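# Place the pail upright in the drip tray

## Task

Put the pail down standing upright inside the drip tray so its entire base rests on the tray floor; release it only once it is no more than about a finger's width above that floor. At the end the gripper must not touch the pail or hold the tray, and the pail must stay in place without the robot's help.

## Robot and tools

Robot: one six-joint arm with a two-finger parallel gripper. Joints from base to tip: waist, shoulder, elbow, forearm roll, wrist pitch, wrist roll (the order of the Joint positions and joint torque lines). Ranges in rad: elbow -2.792 to 2.792, every other joint -6.283 to 6.283. Load limits in N m: waist 319, shoulder 319, elbow 150, the three wrist joints 42.3 each; a held object's weight adds to them.

Frames. Results use the scene frame: origin on the table top right below the arm base, +z up, +y to the left when facing along +x. end_effector_position is in metres, end_effector_quat_wxyz is a quaternion, velocities are m/s and rad/s. The base may be tilted and the printed position can be off, more so far from the base. Commands use the gripper's own axes: fingers point along its +z, they open and close along its y. The reported point sits between the pads when closed; closed fingertips extend about 33 mm past it, fully open ones about 9 mm. Closing pushes the tips roughly 24 mm further out, so keep that clearance above the tray floor or table.

The row. Every motion command is a row of 9 numbers, each in [-1, 1]: dx, dy, dz, rx, ry, rz, position, force_limit, speed. The first six are an offset, not a pose: a change relative to the gripper's measured pose at the start of the action, in gripper axes. 1.0 equals 0.6 m for dx, dy, dz and 180 degrees for the rotation vector rx, ry, rz. position is absolute: +1 fully open (140 mm), about -0.8 pads touching, -1 closes until blocked. force_limit: -1 about 14 N, 0 about 60 N, +1 about 107 N (for parts up to 40 mm wide). speed is finger speed: -1 about 30 mm/s, 0 about 140, +1 about 250. An optional 6 more numbers from 0 to 1 scale each joint's stiffness, in joint order; they persist until changed, and zero offsets can relax a press.

execute_actions(actions): a list of up to 15 actions; each action is a table of 1 to 15 rows, one row per 1/30 s control step, the last row repeated to fill 15 steps (0.5 s). All rows of an action are offsets from that action's start pose, not from the row before. The first action of a call starts from the pose in the latest result. An empty list just returns state and images. Each control step clips the commanded pose to within 70 mm and 16 degrees of the measured one, with position favoured over orientation, so large offsets take several actions; after an action the arm goes only to the last clipped pose.

move(target, speed, stop_force, blocking): target is one row as above, offset from the pose in the last result showing one. The gripper follows a straight path, turning the short way, without avoiding obstacles; it may lag, stray or overshoot speed near full stretch. speed is m/s, 0.002 to 0.5 (default 0.25), turning capped at twice that in rad/s. Paths last 0.5 to 10 s. stop_force (N, 20 to 80, not in the first 0.2 s) ends the path when the estimated push against the motion rises that much for 2 steps; the arm backs to its pose 2 steps earlier and holds. Use it with very low speed when aiming past a contact; it is estimated from joint torques, measured along the straight line to target, so it is unreliable on rotating moves and unavailable near stretched poses. Omit it when leaving a contact. blocking=false returns after 0.5 s; then only wait or stop are allowed until a result shows the end; it cannot combine with stop_force. The move: line reports the ending (done, contact, off_target, moving, held, fault), limits hit (paced = pose clipped; held = steps blocked) and distance to target.

wait(seconds): 0 to 10, arm holds its last command; a running move continues. stop(): brakes a running move; fingers continue. zoom_image(camera, region): camera is cam_head_left, cam_head_right (504x504) or cam_wrist (616x616); region is [x0, y0, x1, y1] in pixels from the top-left, at most 504 by 504. finished_scene(scene): ends the current scene (give its number) after the robot holds the last command; irreversible, and the result says whether it succeeded.

Results: state line, joint torques (offset, scaled, noisy), camera images, step readings of end_effector_position for action calls (HELD = row partly held back), Hand target (where the controller is driving), and pose unreachable when the clearance check, which includes the mount, altered a command. object_status: 0 moving, 1 blocked while opening, 2 blocked while closing (a grip), 3 reached target or pads met. position_measured is in counts, 3 open to 230 closed, not linear. To grip, send -1 and confirm status 2. To squeeze harder, raise force_limit and nudge position (for example -1 to -0.98).

Cautions: a stiff arm faults on firm contact even slightly past it; any contact torque at a joint limit or any 144 N external force stops the arm for 10 s and drops the rest of the call. Move slowly near contacts. MOTOR HOT warns of overheating that brakes the arm. The robot keeps its last command while you think. Avoid drops, slams, hard presses and knocking anything off the table. Lower the pail close to the tray floor, open, then lift clear without dragging it.

Each tool is called after "Request:" in YAML: its name, and indented under it one key for each argument.

## Session

I'll start by checking the current state of the scene.

Request:
execute_actions:
  actions: []

Scene clock: 0.00 s.
end_effector_position=(+0.4303, -0.3868, +0.2944) position_measured=3 object_status=3 end_effector_quat_wxyz=(-0.413, +0.347, +0.837, +0.095) end_effector_velocity=(-0.000, -0.000, +0.000) end_effector_angular_velocity=(+0.000, -0.000, -0.000)
Joint positions: [-0.715  0.566  1.461 -0.099  1.989 -1.527]
Joint velocities: [-0.     0.    -0.     0.     0.    -0.001]
Joint torques (N m, as the joint torque sensors report them, + toward a larger angle): no reading
Hand target: +0.430, -0.387, +0.294; -0.413, +0.347, +0.837, +0.095
Joint stiffness scale: [1. 1. 1. 1. 1. 1.]

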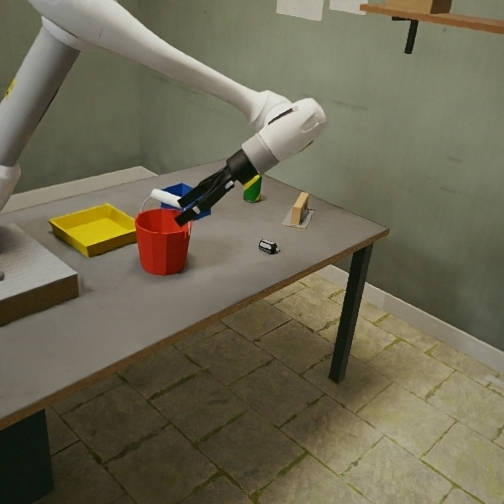

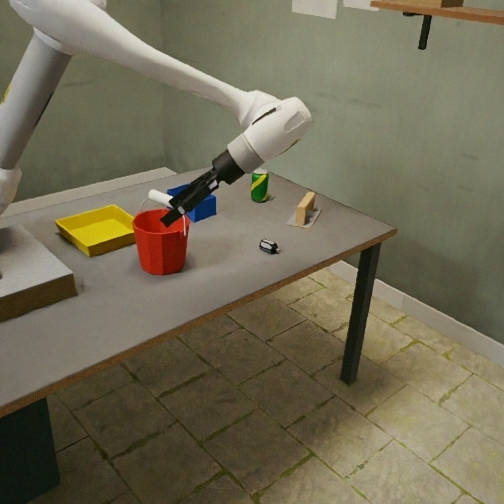

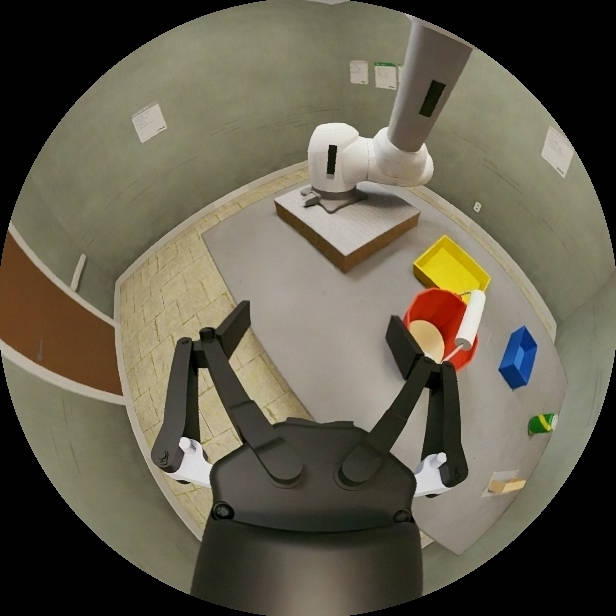

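Request:
zoom_image:
  camera: "cam_head_left"
  region: [30, 160, 270, 320]

Request:
zoom_image:
  camera: "cam_head_right"
  region: [30, 160, 270, 320]

Request:
zoom_image:
  camera: "cam_wrist"
  region: [360, 200, 600, 440]

Region (30, 160, 270, 320) of cam_head_left's 504x504 image, scaled by 2.100, with more detail than that image has.

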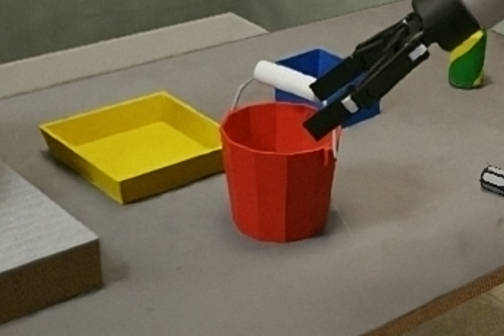

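Region (30, 160, 270, 320) of cam_head_right's 504x504 image, scaled by 2.100, with more detail than that image has.

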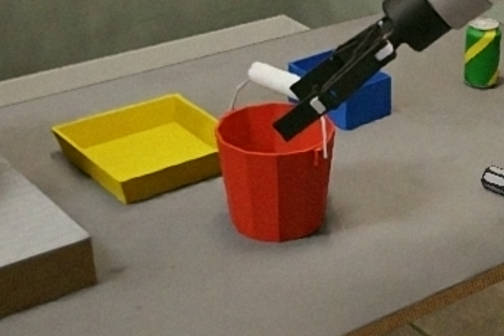

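Region (360, 200, 600, 440) of cam_wrist's 616x616 image, scaled by 2.100, with more detail than that image has.

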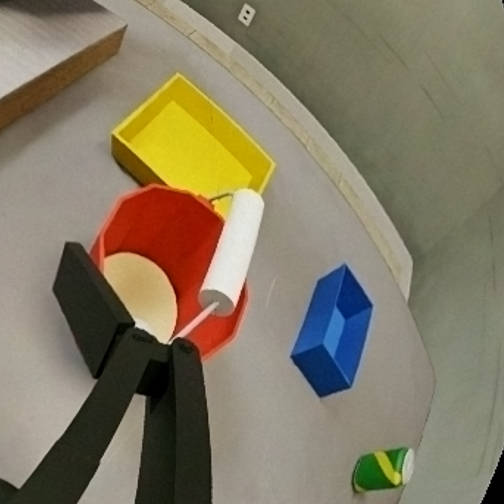

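Request:
zoom_image:
  camera: "cam_wrist"
  region: [140, 160, 500, 520]

Request:
zoom_image:
  camera: "cam_head_left"
  region: [120, 170, 240, 290]

Request:
zoom_image:
  camera: "cam_head_right"
  region: [120, 170, 240, 290]

Region (140, 160, 500, 520) of cam_wrist's 616x616 image, scaled by 1.400, with more detail than that image has.

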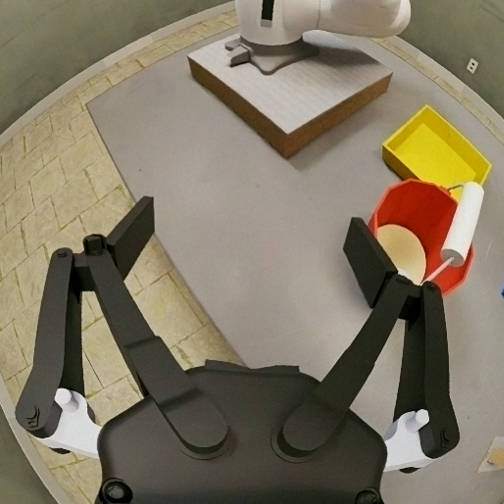

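Region (120, 170, 240, 290) of cam_head_left's 504x504 image, scaled by 4.200, with more detail than that image has.

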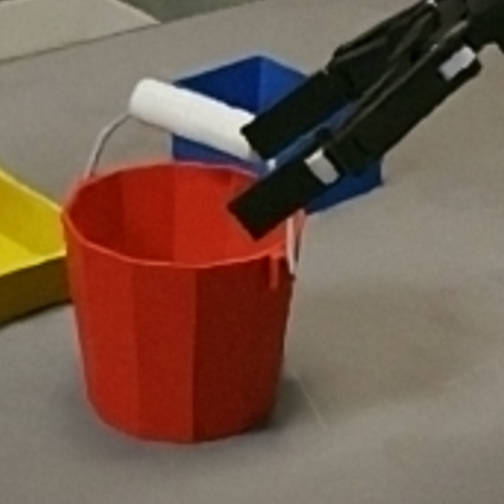

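Region (120, 170, 240, 290) of cam_head_right's 504x504 image, scaled by 4.200, with more detail than that image has.

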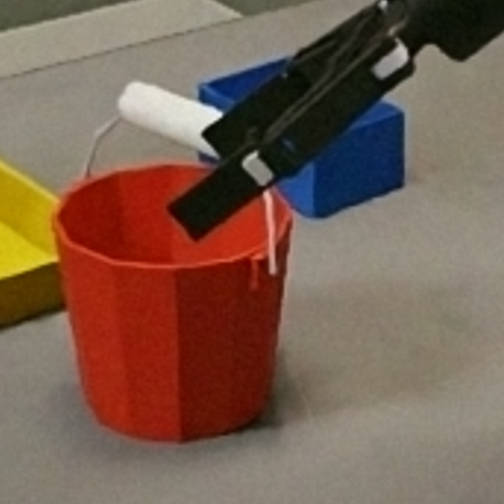

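Request:
move:
  target: [0.1487, 0.3592, -0.0665, -0.1515, -0.242, 0.2333, 1, 0, 0]
  speed: 0.4

Scene clock: 12.47 s.
end_effector_position=(+0.5613, -0.2008, +0.3621) position_measured=3 object_status=3 end_effector_quat_wxyz=(-0.001, +0.707, +0.707, +0.002) end_effector_velocity=(+0.001, -0.001, -0.000) end_effector_angular_velocity=(-0.008, -0.002, -0.010)
Joint positions: [-0.384  0.096  1.749  0.012  1.302 -0.415]
Joint velocities: [ 0.003 -0.     0.001 -0.007 -0.005  0.015]
Joint torques (N m, as the joint torque sensors report them, + toward a larger angle): [  1.31 -51.74 -42.1    4.19   0.41  -0.15]
Hand target: +0.560, -0.200, +0.361; +0.000, +0.707, +0.707, +0.001
Off the commanded pose: 0.003 m, 0 deg.
Joint stiffness scale: [1. 1. 1. 1. 1. 1.]
move: done

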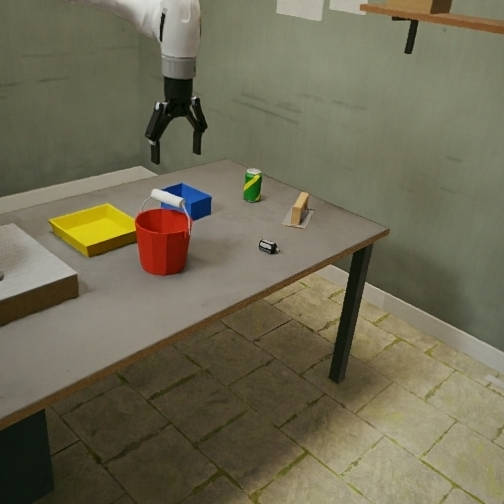

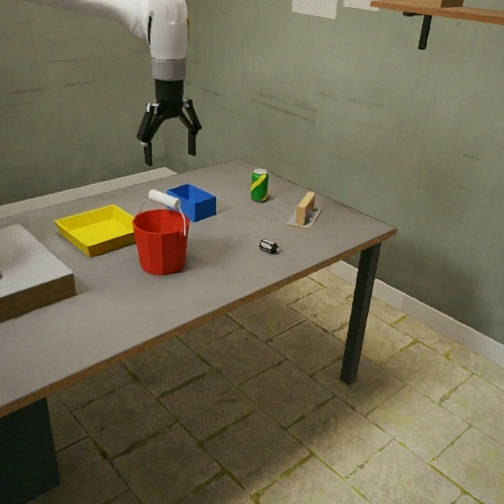

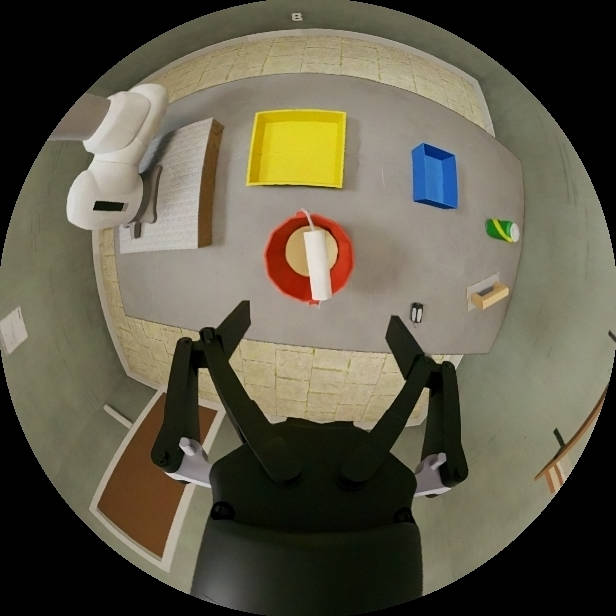

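Request:
zoom_image:
  camera: "cam_wrist"
  region: [200, 90, 440, 330]

Request:
zoom_image:
  camera: "cam_head_left"
  region: [40, 80, 260, 300]

Request:
zoom_image:
  camera: "cam_head_right"
  region: [40, 80, 260, 300]

Region (200, 90, 440, 330) of cam_wrist's 616x616 image, scaled by 2.100, with more detail than that image has.

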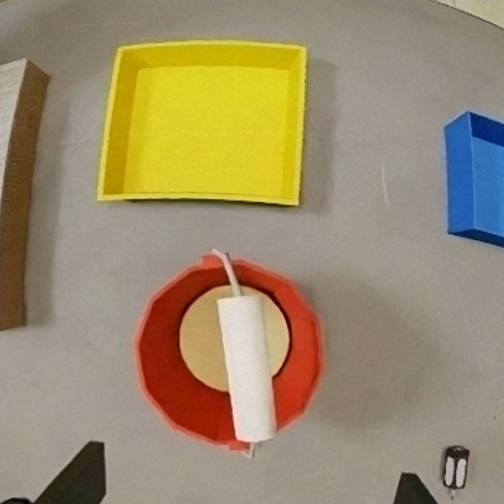

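Region (40, 80, 260, 300) of cam_head_left's 504x504 image, scaled by 2.291, with more detail than that image has.

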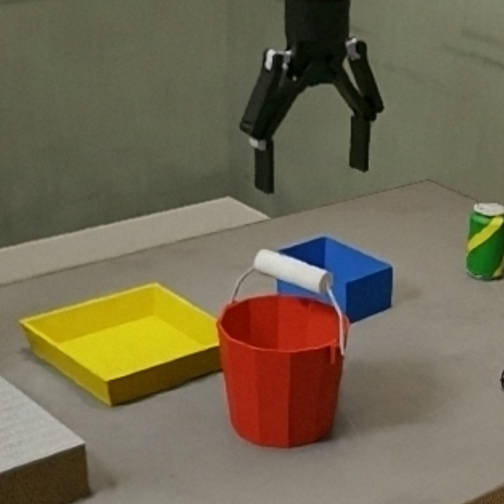

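Region (40, 80, 260, 300) of cam_head_right's 504x504 image, scaled by 2.291, with more detail than that image has.

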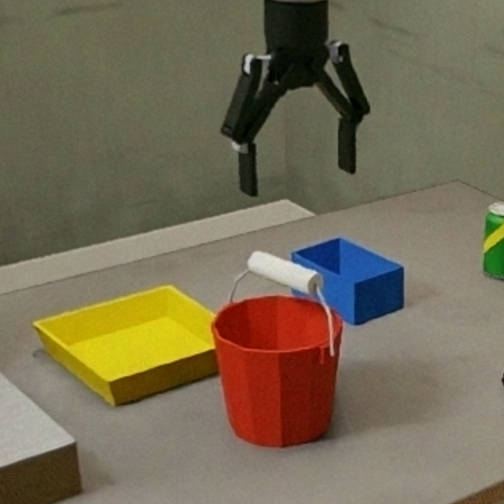

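Request:
zoom_image:
  camera: "cam_wrist"
  region: [200, 270, 440, 400]

Request:
zoom_image:
  camera: "cam_wrist"
  region: [140, 400, 480, 616]

Request:
zoom_image:
  camera: "cam_wrist"
  region: [255, 195, 375, 315]

Region (200, 270, 440, 400) of cam_wrist's 616x616 image, scaled by 2.100, with more detail than that image has; it fills the top 273 rows of this view, and the rest is white.

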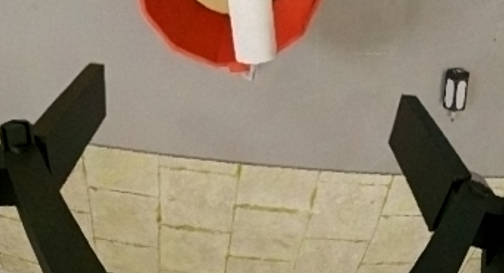

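Region (140, 400, 480, 616) of cam_wrist's 616x616 image, scaled by 1.482, with more detail than that image has; it fills the top 320 rows of this view, and the rest is white.

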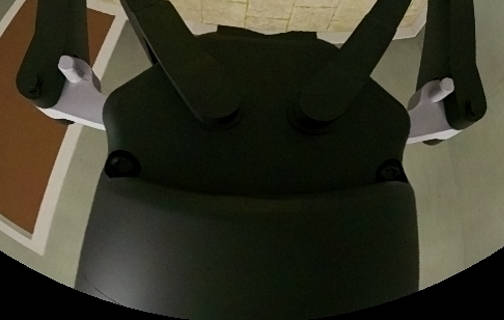

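Region (255, 195, 375, 315) of cam_wrist's 616x616 image, scaled by 4.200, with more detail than that image has.

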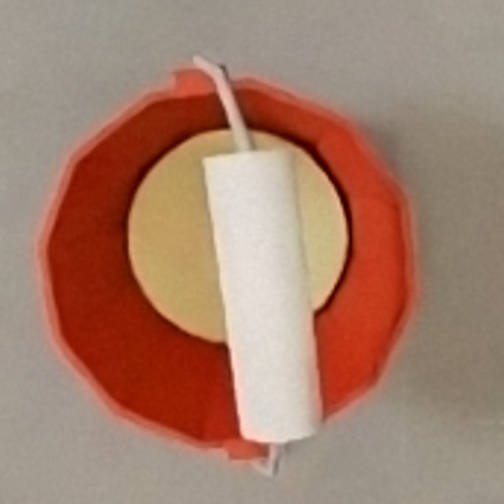

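Request:
zoom_image:
  camera: "cam_wrist"
  region: [100, 40, 560, 200]

Request:
zoom_image:
  camera: "cam_wrist"
  region: [60, 260, 560, 400]

Request:
zoom_image:
  camera: "cam_wrist"
  region: [235, 95, 365, 200]

Region (100, 40, 560, 200) of cam_wrist's 616x616 image, scaled by 1.096, with more detail than that image has; it fills the top 175 rows of this view, and the rest is white.

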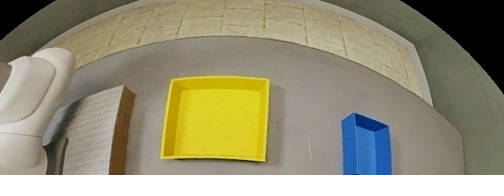

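Region (60, 260, 560, 400) of cam_wrist's 616x616 image, scaled by 1.008, with more detail than that image has; it fills the top 141 rows of this view, and the rest is white.

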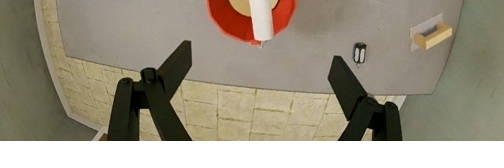

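Region (235, 95, 365, 200) of cam_wrist's 616x616 image, scaled by 3.877, with more detail than that image has; it fills the top 407 rows of this view, and the rest is white.

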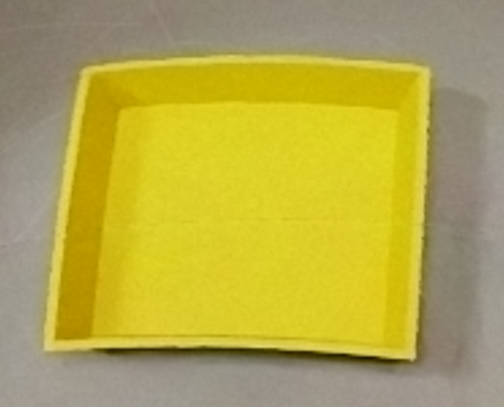

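Request:
move:
  target: [0.043, -0.0105, 0.2300, 0, 0, -0.065, 0.2, 0, 0]
  speed: 0.25

Scene clock: 31.73 s.
end_effector_position=(+0.5563, -0.1766, +0.2285) position_measured=104 object_status=3 end_effector_quat_wxyz=(+0.001, +0.632, +0.775, +0.002) end_effector_velocity=(+0.001, -0.001, -0.000) end_effector_angular_velocity=(-0.002, -0.005, +0.004)
Joint positions: [-0.347  0.16   1.934  0.011  1.048 -0.581]
Joint velocities: [-0.001 -0.     0.    -0.    -0.005 -0.004]
Joint torques (N m, as the joint torque sensors report them, + toward a larger angle): [  2.93 -54.3  -37.99   3.84  -0.12  -0.29]
Hand target: +0.555, -0.174, +0.224; -0.001, +0.631, +0.776, +0.002
Off the commanded pose: 0.005 m, 0 deg.
Joint stiffness scale: [1. 1. 1. 1. 1. 1.]
move: off_target

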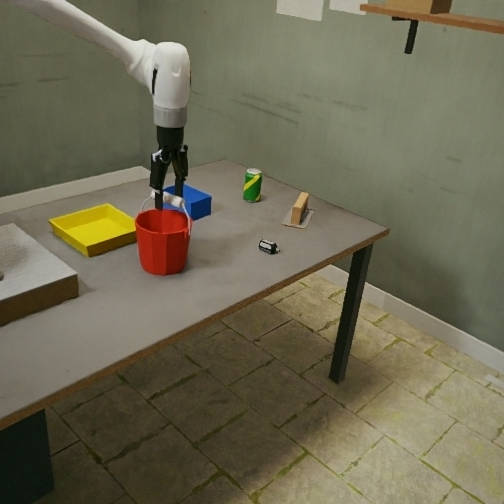

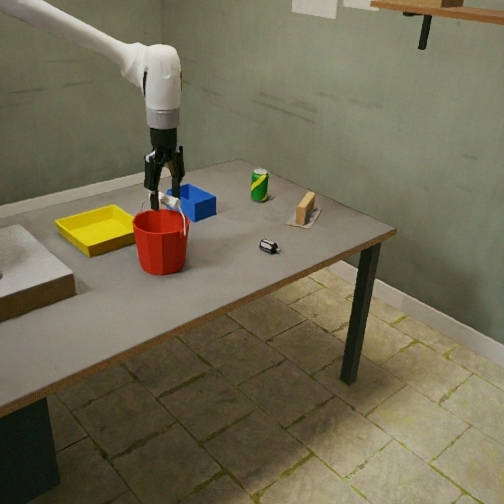

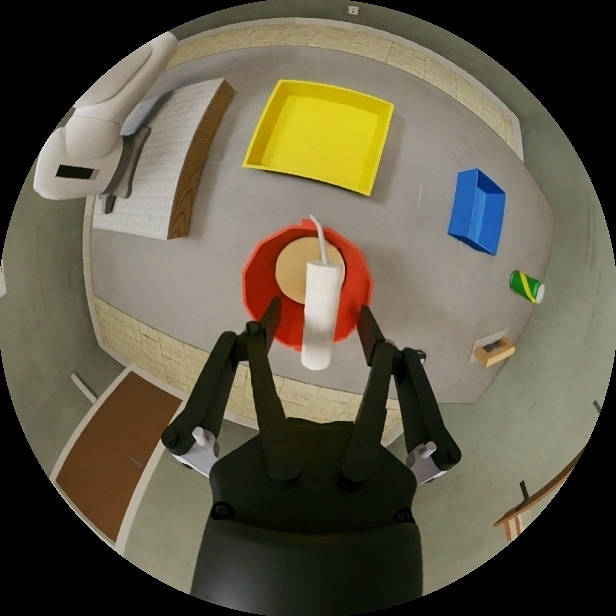

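Request:
zoom_image:
  camera: "cam_wrist"
  region: [220, 190, 420, 390]

Request:
zoom_image:
  camera: "cam_head_left"
  region: [110, 130, 230, 280]

Request:
zoom_image:
  camera: "cam_head_right"
  region: [110, 130, 230, 280]

Region (220, 190, 420, 390) of cam_wrist's 616x616 image, scaled by 2.520, with more detail than that image has.

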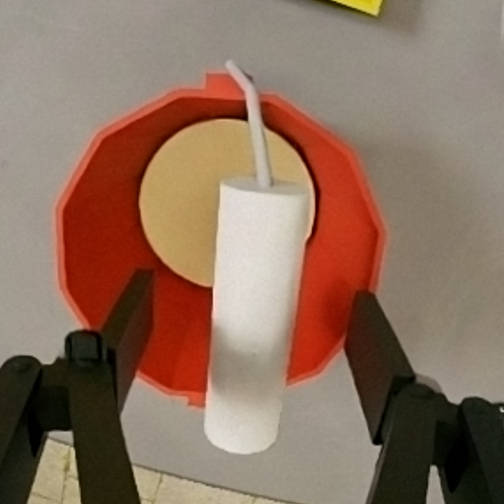

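Region (110, 130, 230, 280) of cam_head_left's 504x504 image, scaled by 3.360, with more detail than that image has; it fills the left 403 columns of this view, and the rest is white.

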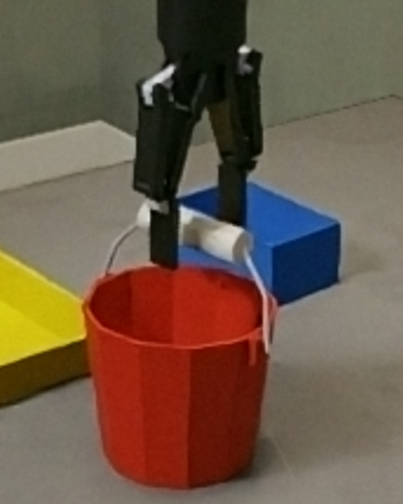

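Region (110, 130, 230, 280) of cam_head_right's 504x504 image, scaled by 3.360, with more detail than that image has; it fills the left 403 columns of this view, and the rest is white.

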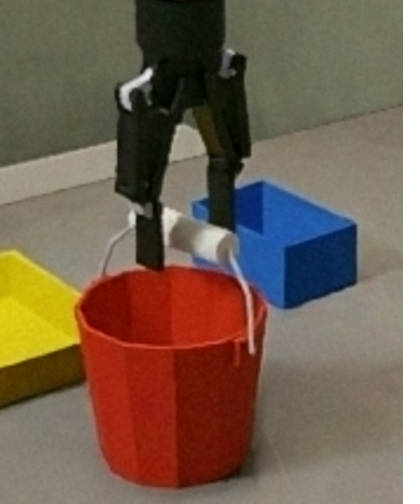

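Request:
execute_actions:
  actions:
    - [[0, 0, 0.036, 0, 0, 0, 0.2, 0.6, 0]]

Scene clock: 35.83 s.
end_effector_position=(+0.5583, -0.1775, +0.2112) position_measured=104 object_status=3 end_effector_quat_wxyz=(+0.003, +0.632, +0.775, +0.003) end_effector_velocity=(+0.001, -0.000, +0.000) end_effector_angular_velocity=(-0.001, -0.002, -0.001)
Joint positions: [-0.347  0.177  1.95   0.011  1.011 -0.581]
Joint velocities: [-0.     0.    -0.    -0.    -0.002  0.001]
Joint torques (N m, as the joint torque sensors report them, + toward a larger angle): [  4.9  -54.48 -36.99   4.06  -0.04  -0.01]
Hand target: +0.556, -0.177, +0.207; +0.001, +0.632, +0.775, +0.002
Off the commanded pose: 0.005 m, 0 deg.
Joint stiffness scale: [1. 1. 1. 1. 1. 1.]
Step readings (end_effector_position):
0: (+0.5565, -0.1766, +0.2285)
1: (+0.5569, -0.1768, +0.2272)
2: (+0.5578, -0.1772, +0.2234)
4: (+0.5577, -0.1772, +0.2164)
8: (+0.5578, -0.1773, +0.2118)
15: end_effector_position above

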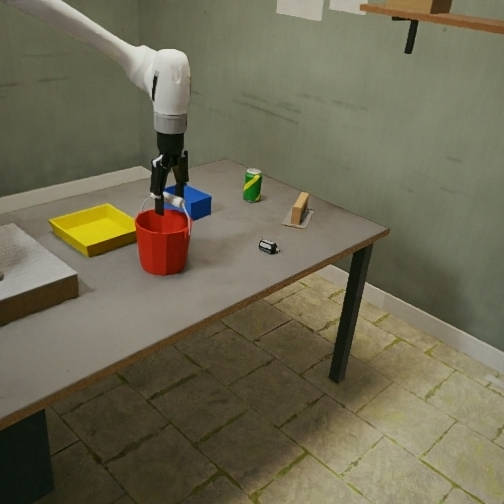

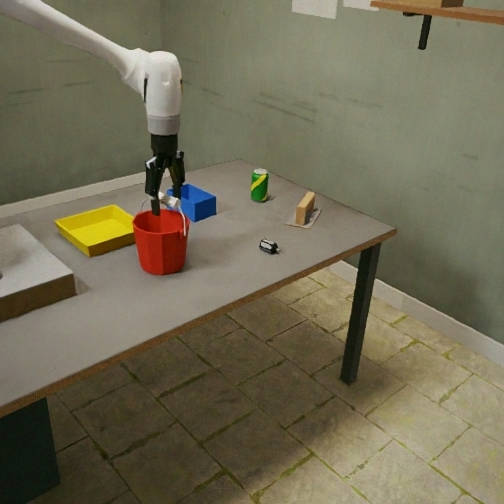

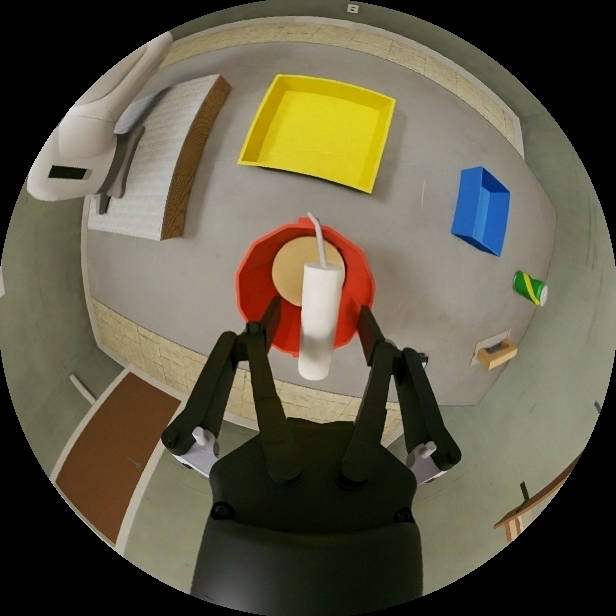

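Request:
zoom_image:
  camera: "cam_wrist"
  region: [220, 190, 420, 390]

Request:
zoom_image:
  camera: "cam_head_left"
  region: [110, 130, 230, 280]

Region (220, 190, 420, 390) of cam_wrist's 616x616 image, scaled by 2.520, with more detail than that image has.

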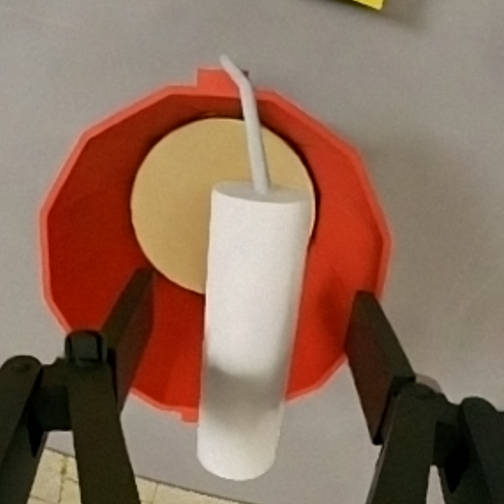

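Region (110, 130, 230, 280) of cam_head_left's 504x504 image, scaled by 3.360, with more detail than that image has; it fills the left 403 columns of this view, and the rest is white.

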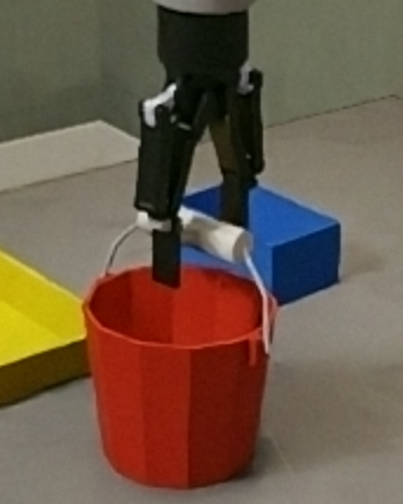

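Request:
execute_actions:
  actions:
    - [[0, 0, 0, 0, 0, 0, -1, 0.6, 0]]

Scene clock: 38.20 s.
end_effector_position=(+0.5583, -0.1775, +0.2112) position_measured=188 object_status=0 end_effector_quat_wxyz=(+0.003, +0.632, +0.775, +0.003) end_effector_velocity=(-0.000, +0.000, +0.000) end_effector_angular_velocity=(-0.000, -0.000, -0.001)
Joint positions: [-0.347  0.177  1.95   0.011  1.011 -0.581]
Joint velocities: [ 0.    -0.    -0.    -0.     0.001  0.001]
Joint torques (N m, as the joint torque sensors report them, + toward a larger angle): [  3.14 -50.01 -34.98   4.4   -1.71  -0.07]
Hand target: +0.558, -0.177, +0.211; +0.003, +0.632, +0.775, +0.003
Off the commanded pose: 0.000 m, 0 deg.
Joint stiffness scale: [1. 1. 1. 1. 1. 1.]
Step readings (end_effector_position):
0: (+0.5583, -0.1775, +0.2112)
1: (+0.5583, -0.1775, +0.2112)
2: (+0.5583, -0.1775, +0.2112)
4: (+0.5583, -0.1775, +0.2112)
8: (+0.5583, -0.1775, +0.2112)
15: end_effector_position above

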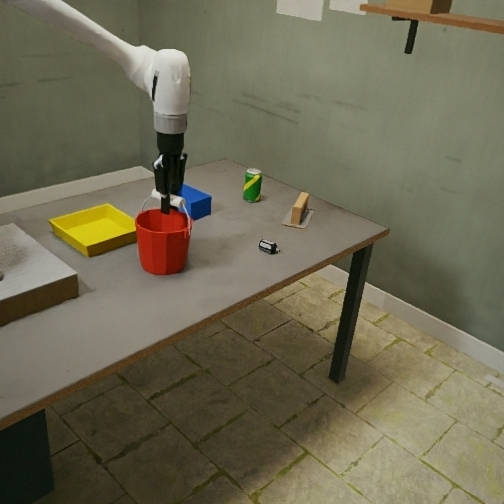

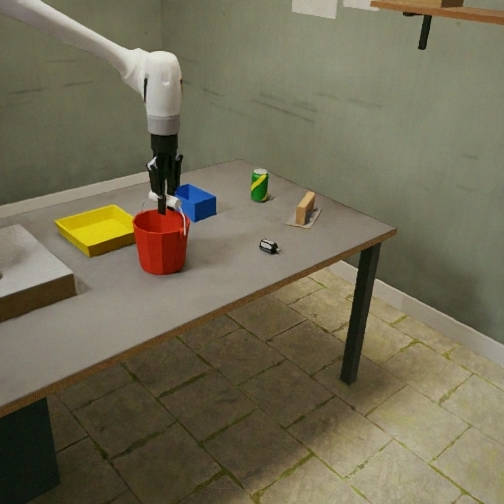

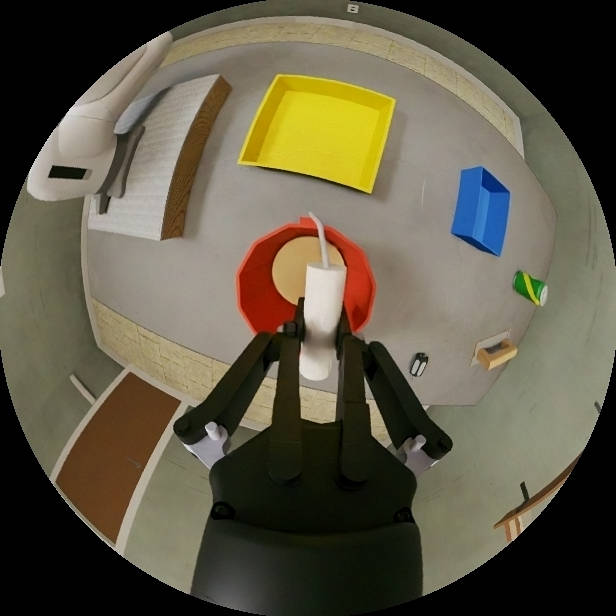

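Request:
execute_actions:
  actions: []

Scene clock: 38.30 s.
end_effector_position=(+0.5583, -0.1775, +0.2112) position_measured=188 object_status=2 end_effector_quat_wxyz=(+0.003, +0.632, +0.775, +0.003) end_effector_velocity=(+0.000, -0.001, +0.000) end_effector_angular_velocity=(-0.000, -0.001, -0.000)
Joint positions: [-0.347  0.177  1.95   0.011  1.011 -0.581]
Joint velocities: [-0.001  0.    -0.    -0.    -0.    -0.001]
Joint torques (N m, as the joint torque sensors report them, + toward a larger angle): [  2.04 -51.6  -34.68   4.28  -1.78   0.35]
Hand target: +0.558, -0.177, +0.211; +0.003, +0.632, +0.775, +0.003
Off the commanded pose: 0.000 m, 0 deg.
Joint stiffness scale: [1. 1. 1. 1. 1. 1.]

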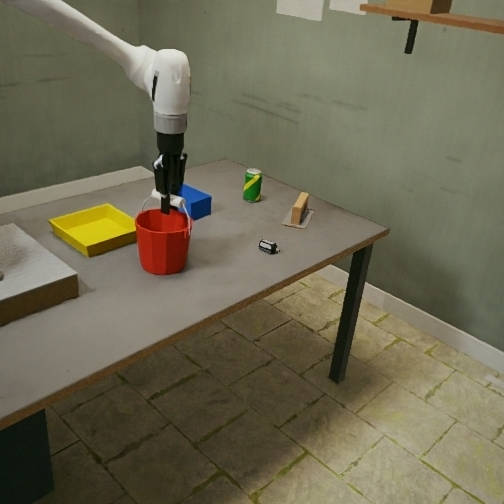

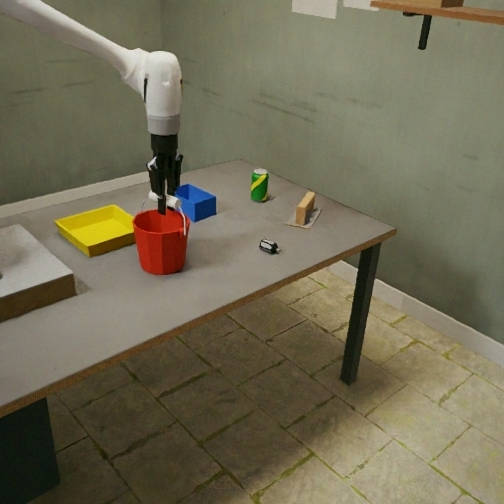

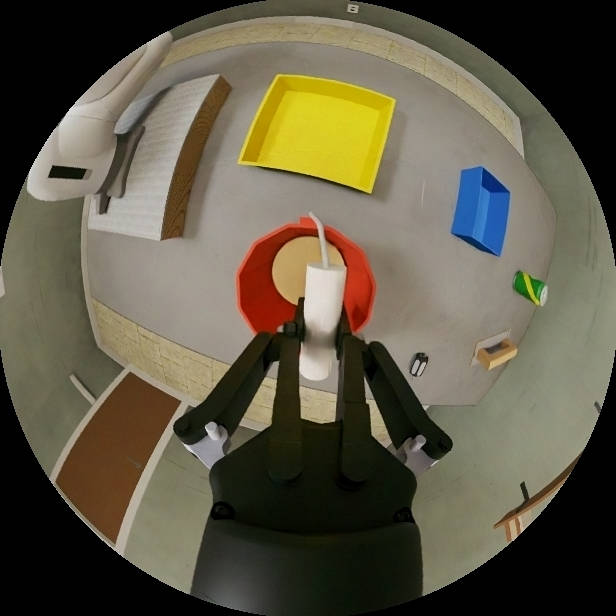

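Request:
zoom_image:
  camera: "cam_wrist"
  region: [220, 190, 420, 390]

Request:
zoom_image:
  camera: "cam_head_left"
  region: [110, 130, 230, 280]

Request:
zoom_image:
  camera: "cam_head_right"
  region: [110, 130, 230, 280]

Region (220, 190, 420, 390) of cam_wrist's 616x616 image, scaled by 2.520, with more detail than that image has.

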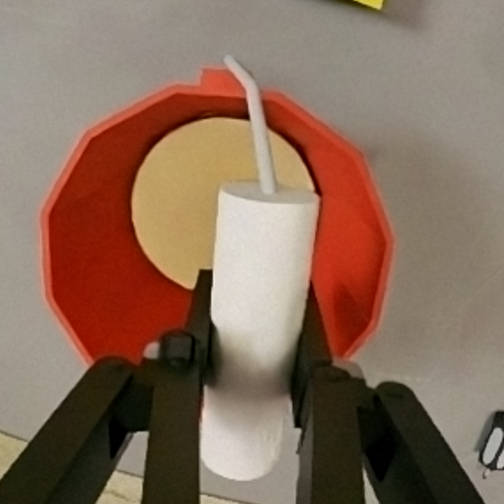

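Region (110, 130, 230, 280) of cam_head_left's 504x504 image, scaled by 3.360, with more detail than that image has; it fills the left 403 columns of this view, and the rest is white.

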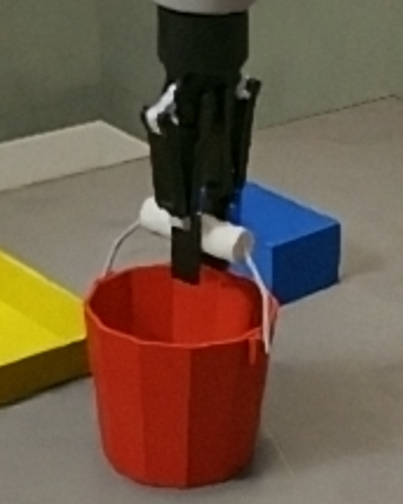

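Region (110, 130, 230, 280) of cam_head_right's 504x504 image, scaled by 3.360, with more detail than that image has; it fills the left 403 columns of this view, and the rest is white.

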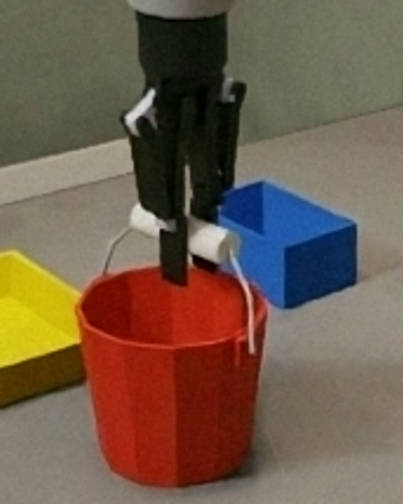

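Request:
zoom_image:
  camera: "cam_wrist"
  region: [230, 60, 410, 200]

Region (230, 60, 410, 200) of cam_wrist's 616x616 image, scaled by 2.800, with more detail than that image has.

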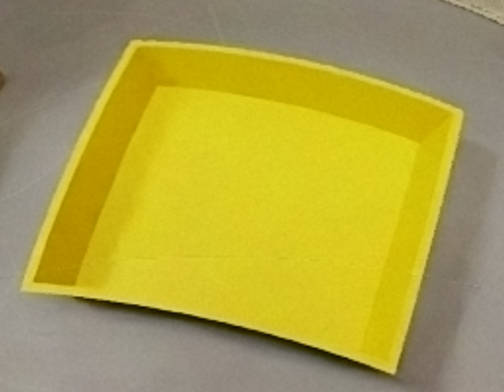

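Request:
execute_actions:
  actions:
    - [[0,-0.004,-0.0005,0,0,0,-1,0.6,0],[0,-0.010,-0.0015,0,0,0,-1,0.6,0],[0,-0.017,-0.003,0,0,0,-1,0.6,0],[0,-0.024,-0.0045,0,0,0,-1,0.6,0],[0,-0.031,-0.006,0,0,0,-1,0.6,0],[0,-0.037,-0.007,0,0,0,-1,0.6,0],[0,-0.041,-0.008,0,0,0,-1,0.6,0],[0,-0.043,-0.009,0,0,0,-1,0.6,0]]

Scene clock: 50.13 s.
end_effector_position=(+0.5378, -0.1833, +0.2174) position_measured=188 object_status=2 end_effector_quat_wxyz=(+0.006, +0.633, +0.774, +0.003) end_effector_velocity=(-0.003, -0.002, +0.002) end_effector_angular_velocity=(-0.001, -0.002, +0.002)
Joint positions: [-0.37   0.142  1.979  0.011  1.011 -0.603]
Joint velocities: [-0.006 -0.006  0.004  0.     0.    -0.008]
Joint torques (N m, as the joint torque sensors report them, + toward a larger angle): [  5.74 -58.63 -40.51   3.97   0.05  -0.11]
Hand target: +0.533, -0.183, +0.216; +0.003, +0.633, +0.775, +0.003
Off the commanded pose: 0.005 m, 0 deg.
Joint stiffness scale: [1. 1. 1. 1. 1. 1.]
Step readings (end_effector_position):
0: (+0.5583, -0.1775, +0.2112)
1: (+0.5583, -0.1775, +0.2113)
2: (+0.5580, -0.1777, +0.2115)
4: (+0.5545, -0.1786, +0.2119)
8: (+0.5431, -0.1815, +0.2149)
15: end_effector_position above

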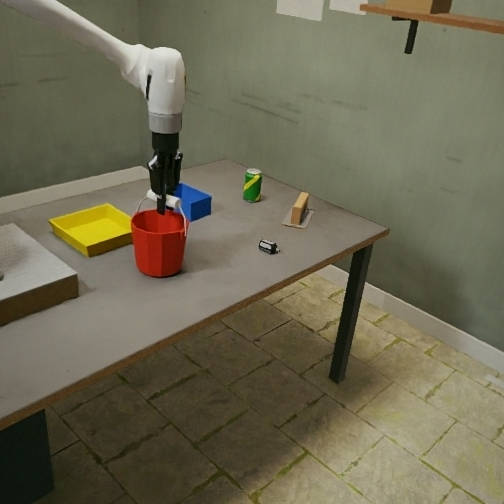

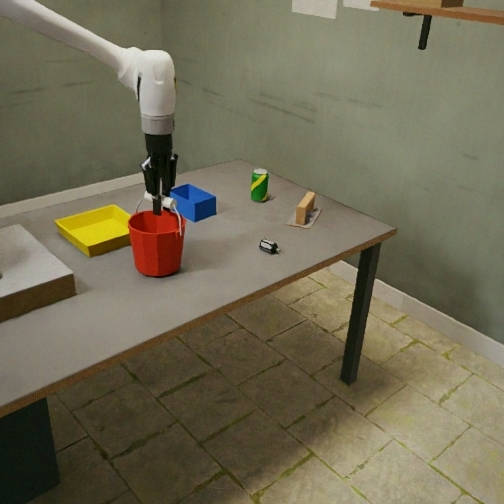

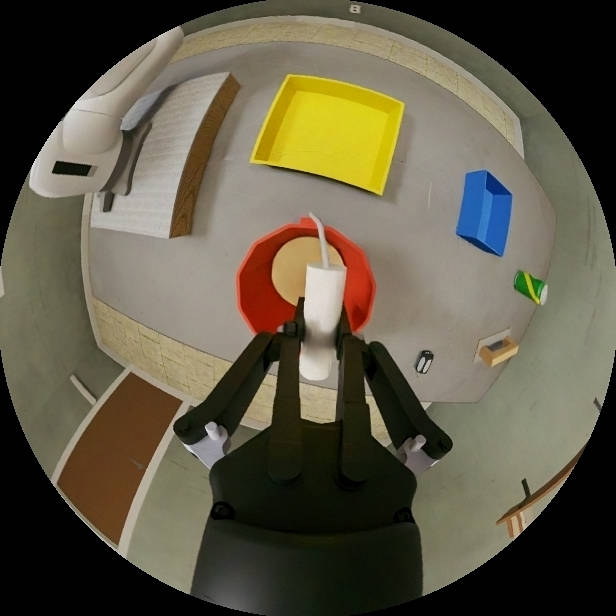

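Request:
zoom_image:
  camera: "cam_head_left"
  region: [110, 130, 230, 290]

Request:
zoom_image:
  camera: "cam_wrist"
  region: [220, 190, 420, 390]

Region (110, 130, 230, 290) of cam_head_left's 504x504 image, scaled by 3.150, with more detail than that image has; it fills the left 378 columns of this view, and the rest is white.

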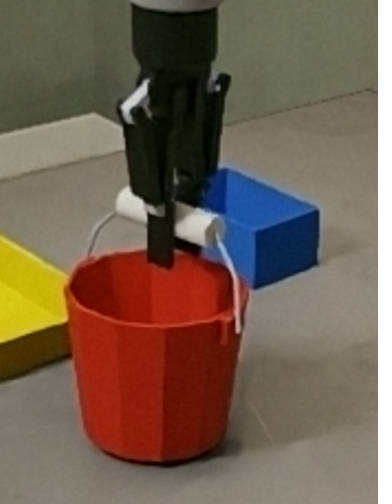

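Region (220, 190, 420, 390) of cam_wrist's 616x616 image, scaled by 2.520, with more detail than that image has.

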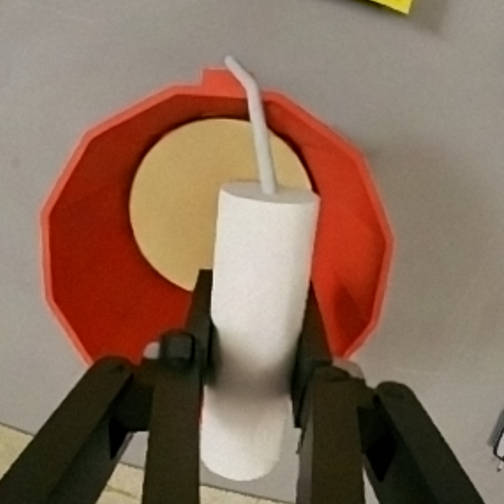

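Request:
execute_actions:
  actions:
    - [[0.0004,0,-0.0006,0,0,0,-1,0.6,0],[0.0027,0,-0.0039,0,0,0,-1,0.6,0],[0.0078,0,-0.0114,0,0,0,-1,0.6,0],[0.0157,0,-0.0231,0,0,0,-1,0.6,0],[0.026,0,-0.0381,0,0,0,-1,0.6,0],[0.0375,0,-0.055,0,0,0,-1,0.6,0],[0.049,0,-0.0719,0,0,0,-1,0.6,0],[0.0593,0,-0.0869,0,0,0,-1,0.6,0],[0.0672,0,-0.0986,0,0,0,-1,0.6,0],[0.0723,0,-0.1061,0,0,0,-1,0.6,0],[0.0746,0,-0.1094,0,0,0,-1,0.6,0],[0.075,0,-0.11,0,0,0,-1,0.6,0]]

Scene clock: 57.70 s.
end_effector_position=(+0.5272, -0.1413, +0.2770) position_measured=188 object_status=2 end_effector_quat_wxyz=(+0.005, +0.632, +0.775, +0.004) end_effector_velocity=(-0.005, +0.026, +0.037) end_effector_angular_velocity=(+0.003, +0.006, -0.006)
Joint positions: [-0.307  0.058  1.951  0.011  1.123 -0.54 ]
Joint velocities: [ 0.041 -0.042 -0.027  0.     0.075  0.048]
Joint torques (N m, as the joint torque sensors report them, + toward a larger angle): [  0.69 -42.73 -41.38   3.61   0.06  -0.5 ]
Hand target: +0.528, -0.139, +0.283; +0.006, +0.633, +0.774, +0.003
Off the commanded pose: 0.007 m, 0 deg.
Joint stiffness scale: [1. 1. 1. 1. 1. 1.]
Step readings (end_effector_position):
0: (+0.5375, -0.1834, +0.2174)
1: (+0.5375, -0.1834, +0.2174)
2: (+0.5375, -0.1834, +0.2174)
4: (+0.5369, -0.1814, +0.2191)
8: (+0.5316, -0.1648, +0.2406)
15: end_effector_position above

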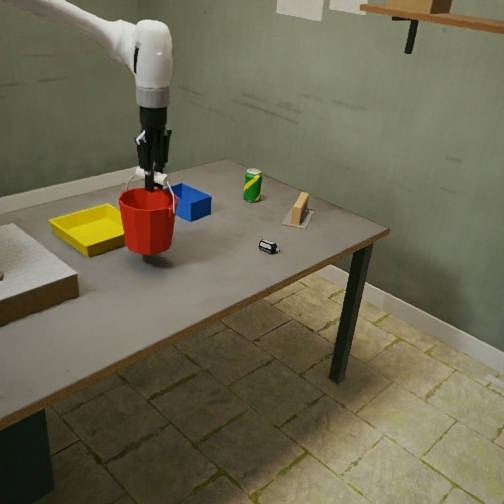

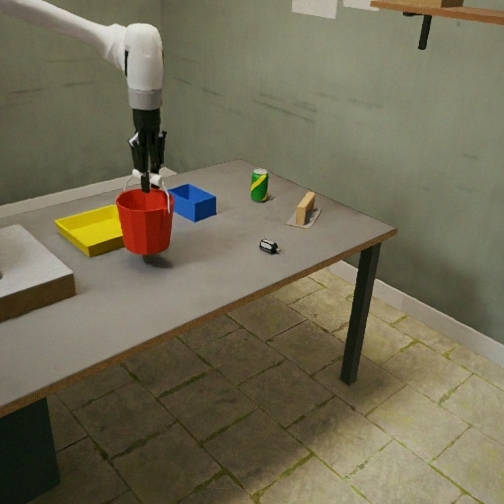

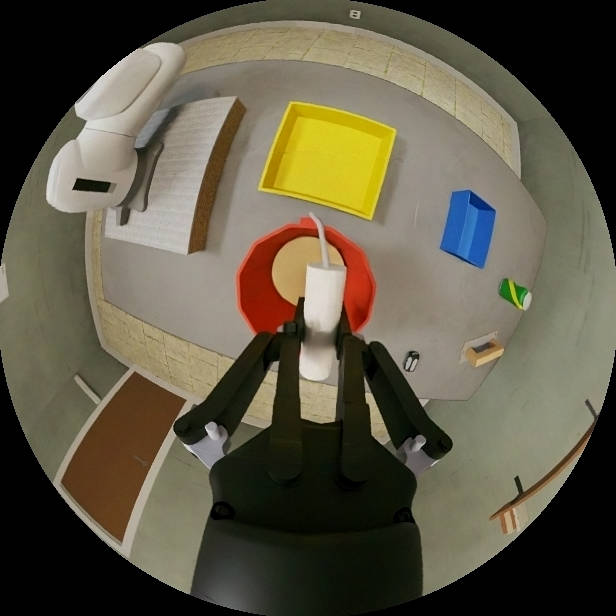

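Request:
move:
  target: [0.4217, 0.037, -0.005, 0, 0, 0, -1, 0.6, 0]
  speed: 0.3

Scene clock: 59.40 s.
end_effector_position=(+0.4967, +0.1108, +0.2806) position_measured=188 object_status=2 end_effector_quat_wxyz=(+0.004, +0.632, +0.775, +0.004) end_effector_velocity=(-0.000, +0.002, -0.000) end_effector_angular_velocity=(+0.000, +0.000, -0.003)
Joint positions: [ 0.17  -0.007  2.008  0.009  1.129 -0.062]
Joint velocities: [ 0.003  0.    -0.     0.     0.     0.006]
Joint torques (N m, as the joint torque sensors report them, + toward a larger angle): [  2.38 -42.02 -42.71   3.95   0.2   -0.03]
Hand target: +0.498, +0.111, +0.280; +0.005, +0.632, +0.775, +0.004
Off the commanded pose: 0.002 m, 0 deg.
Joint stiffness scale: [1. 1. 1. 1. 1. 1.]
move: done

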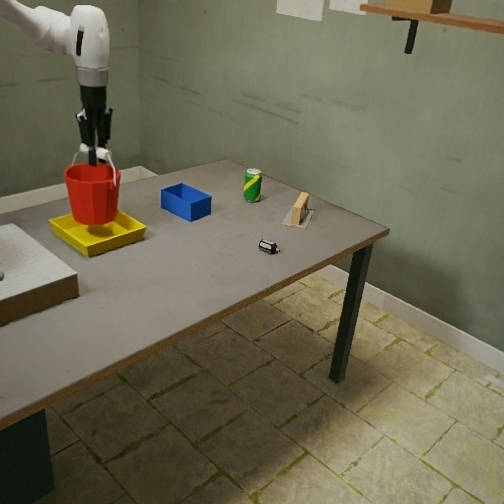

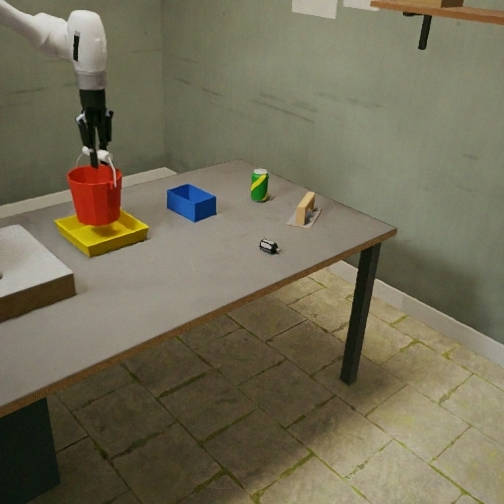

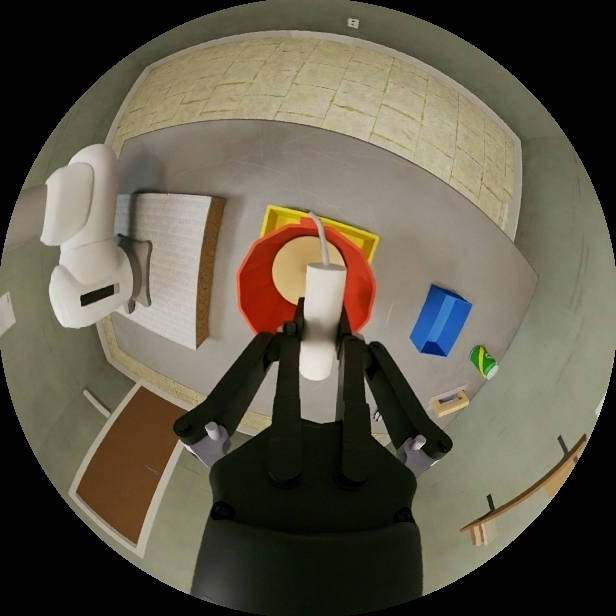

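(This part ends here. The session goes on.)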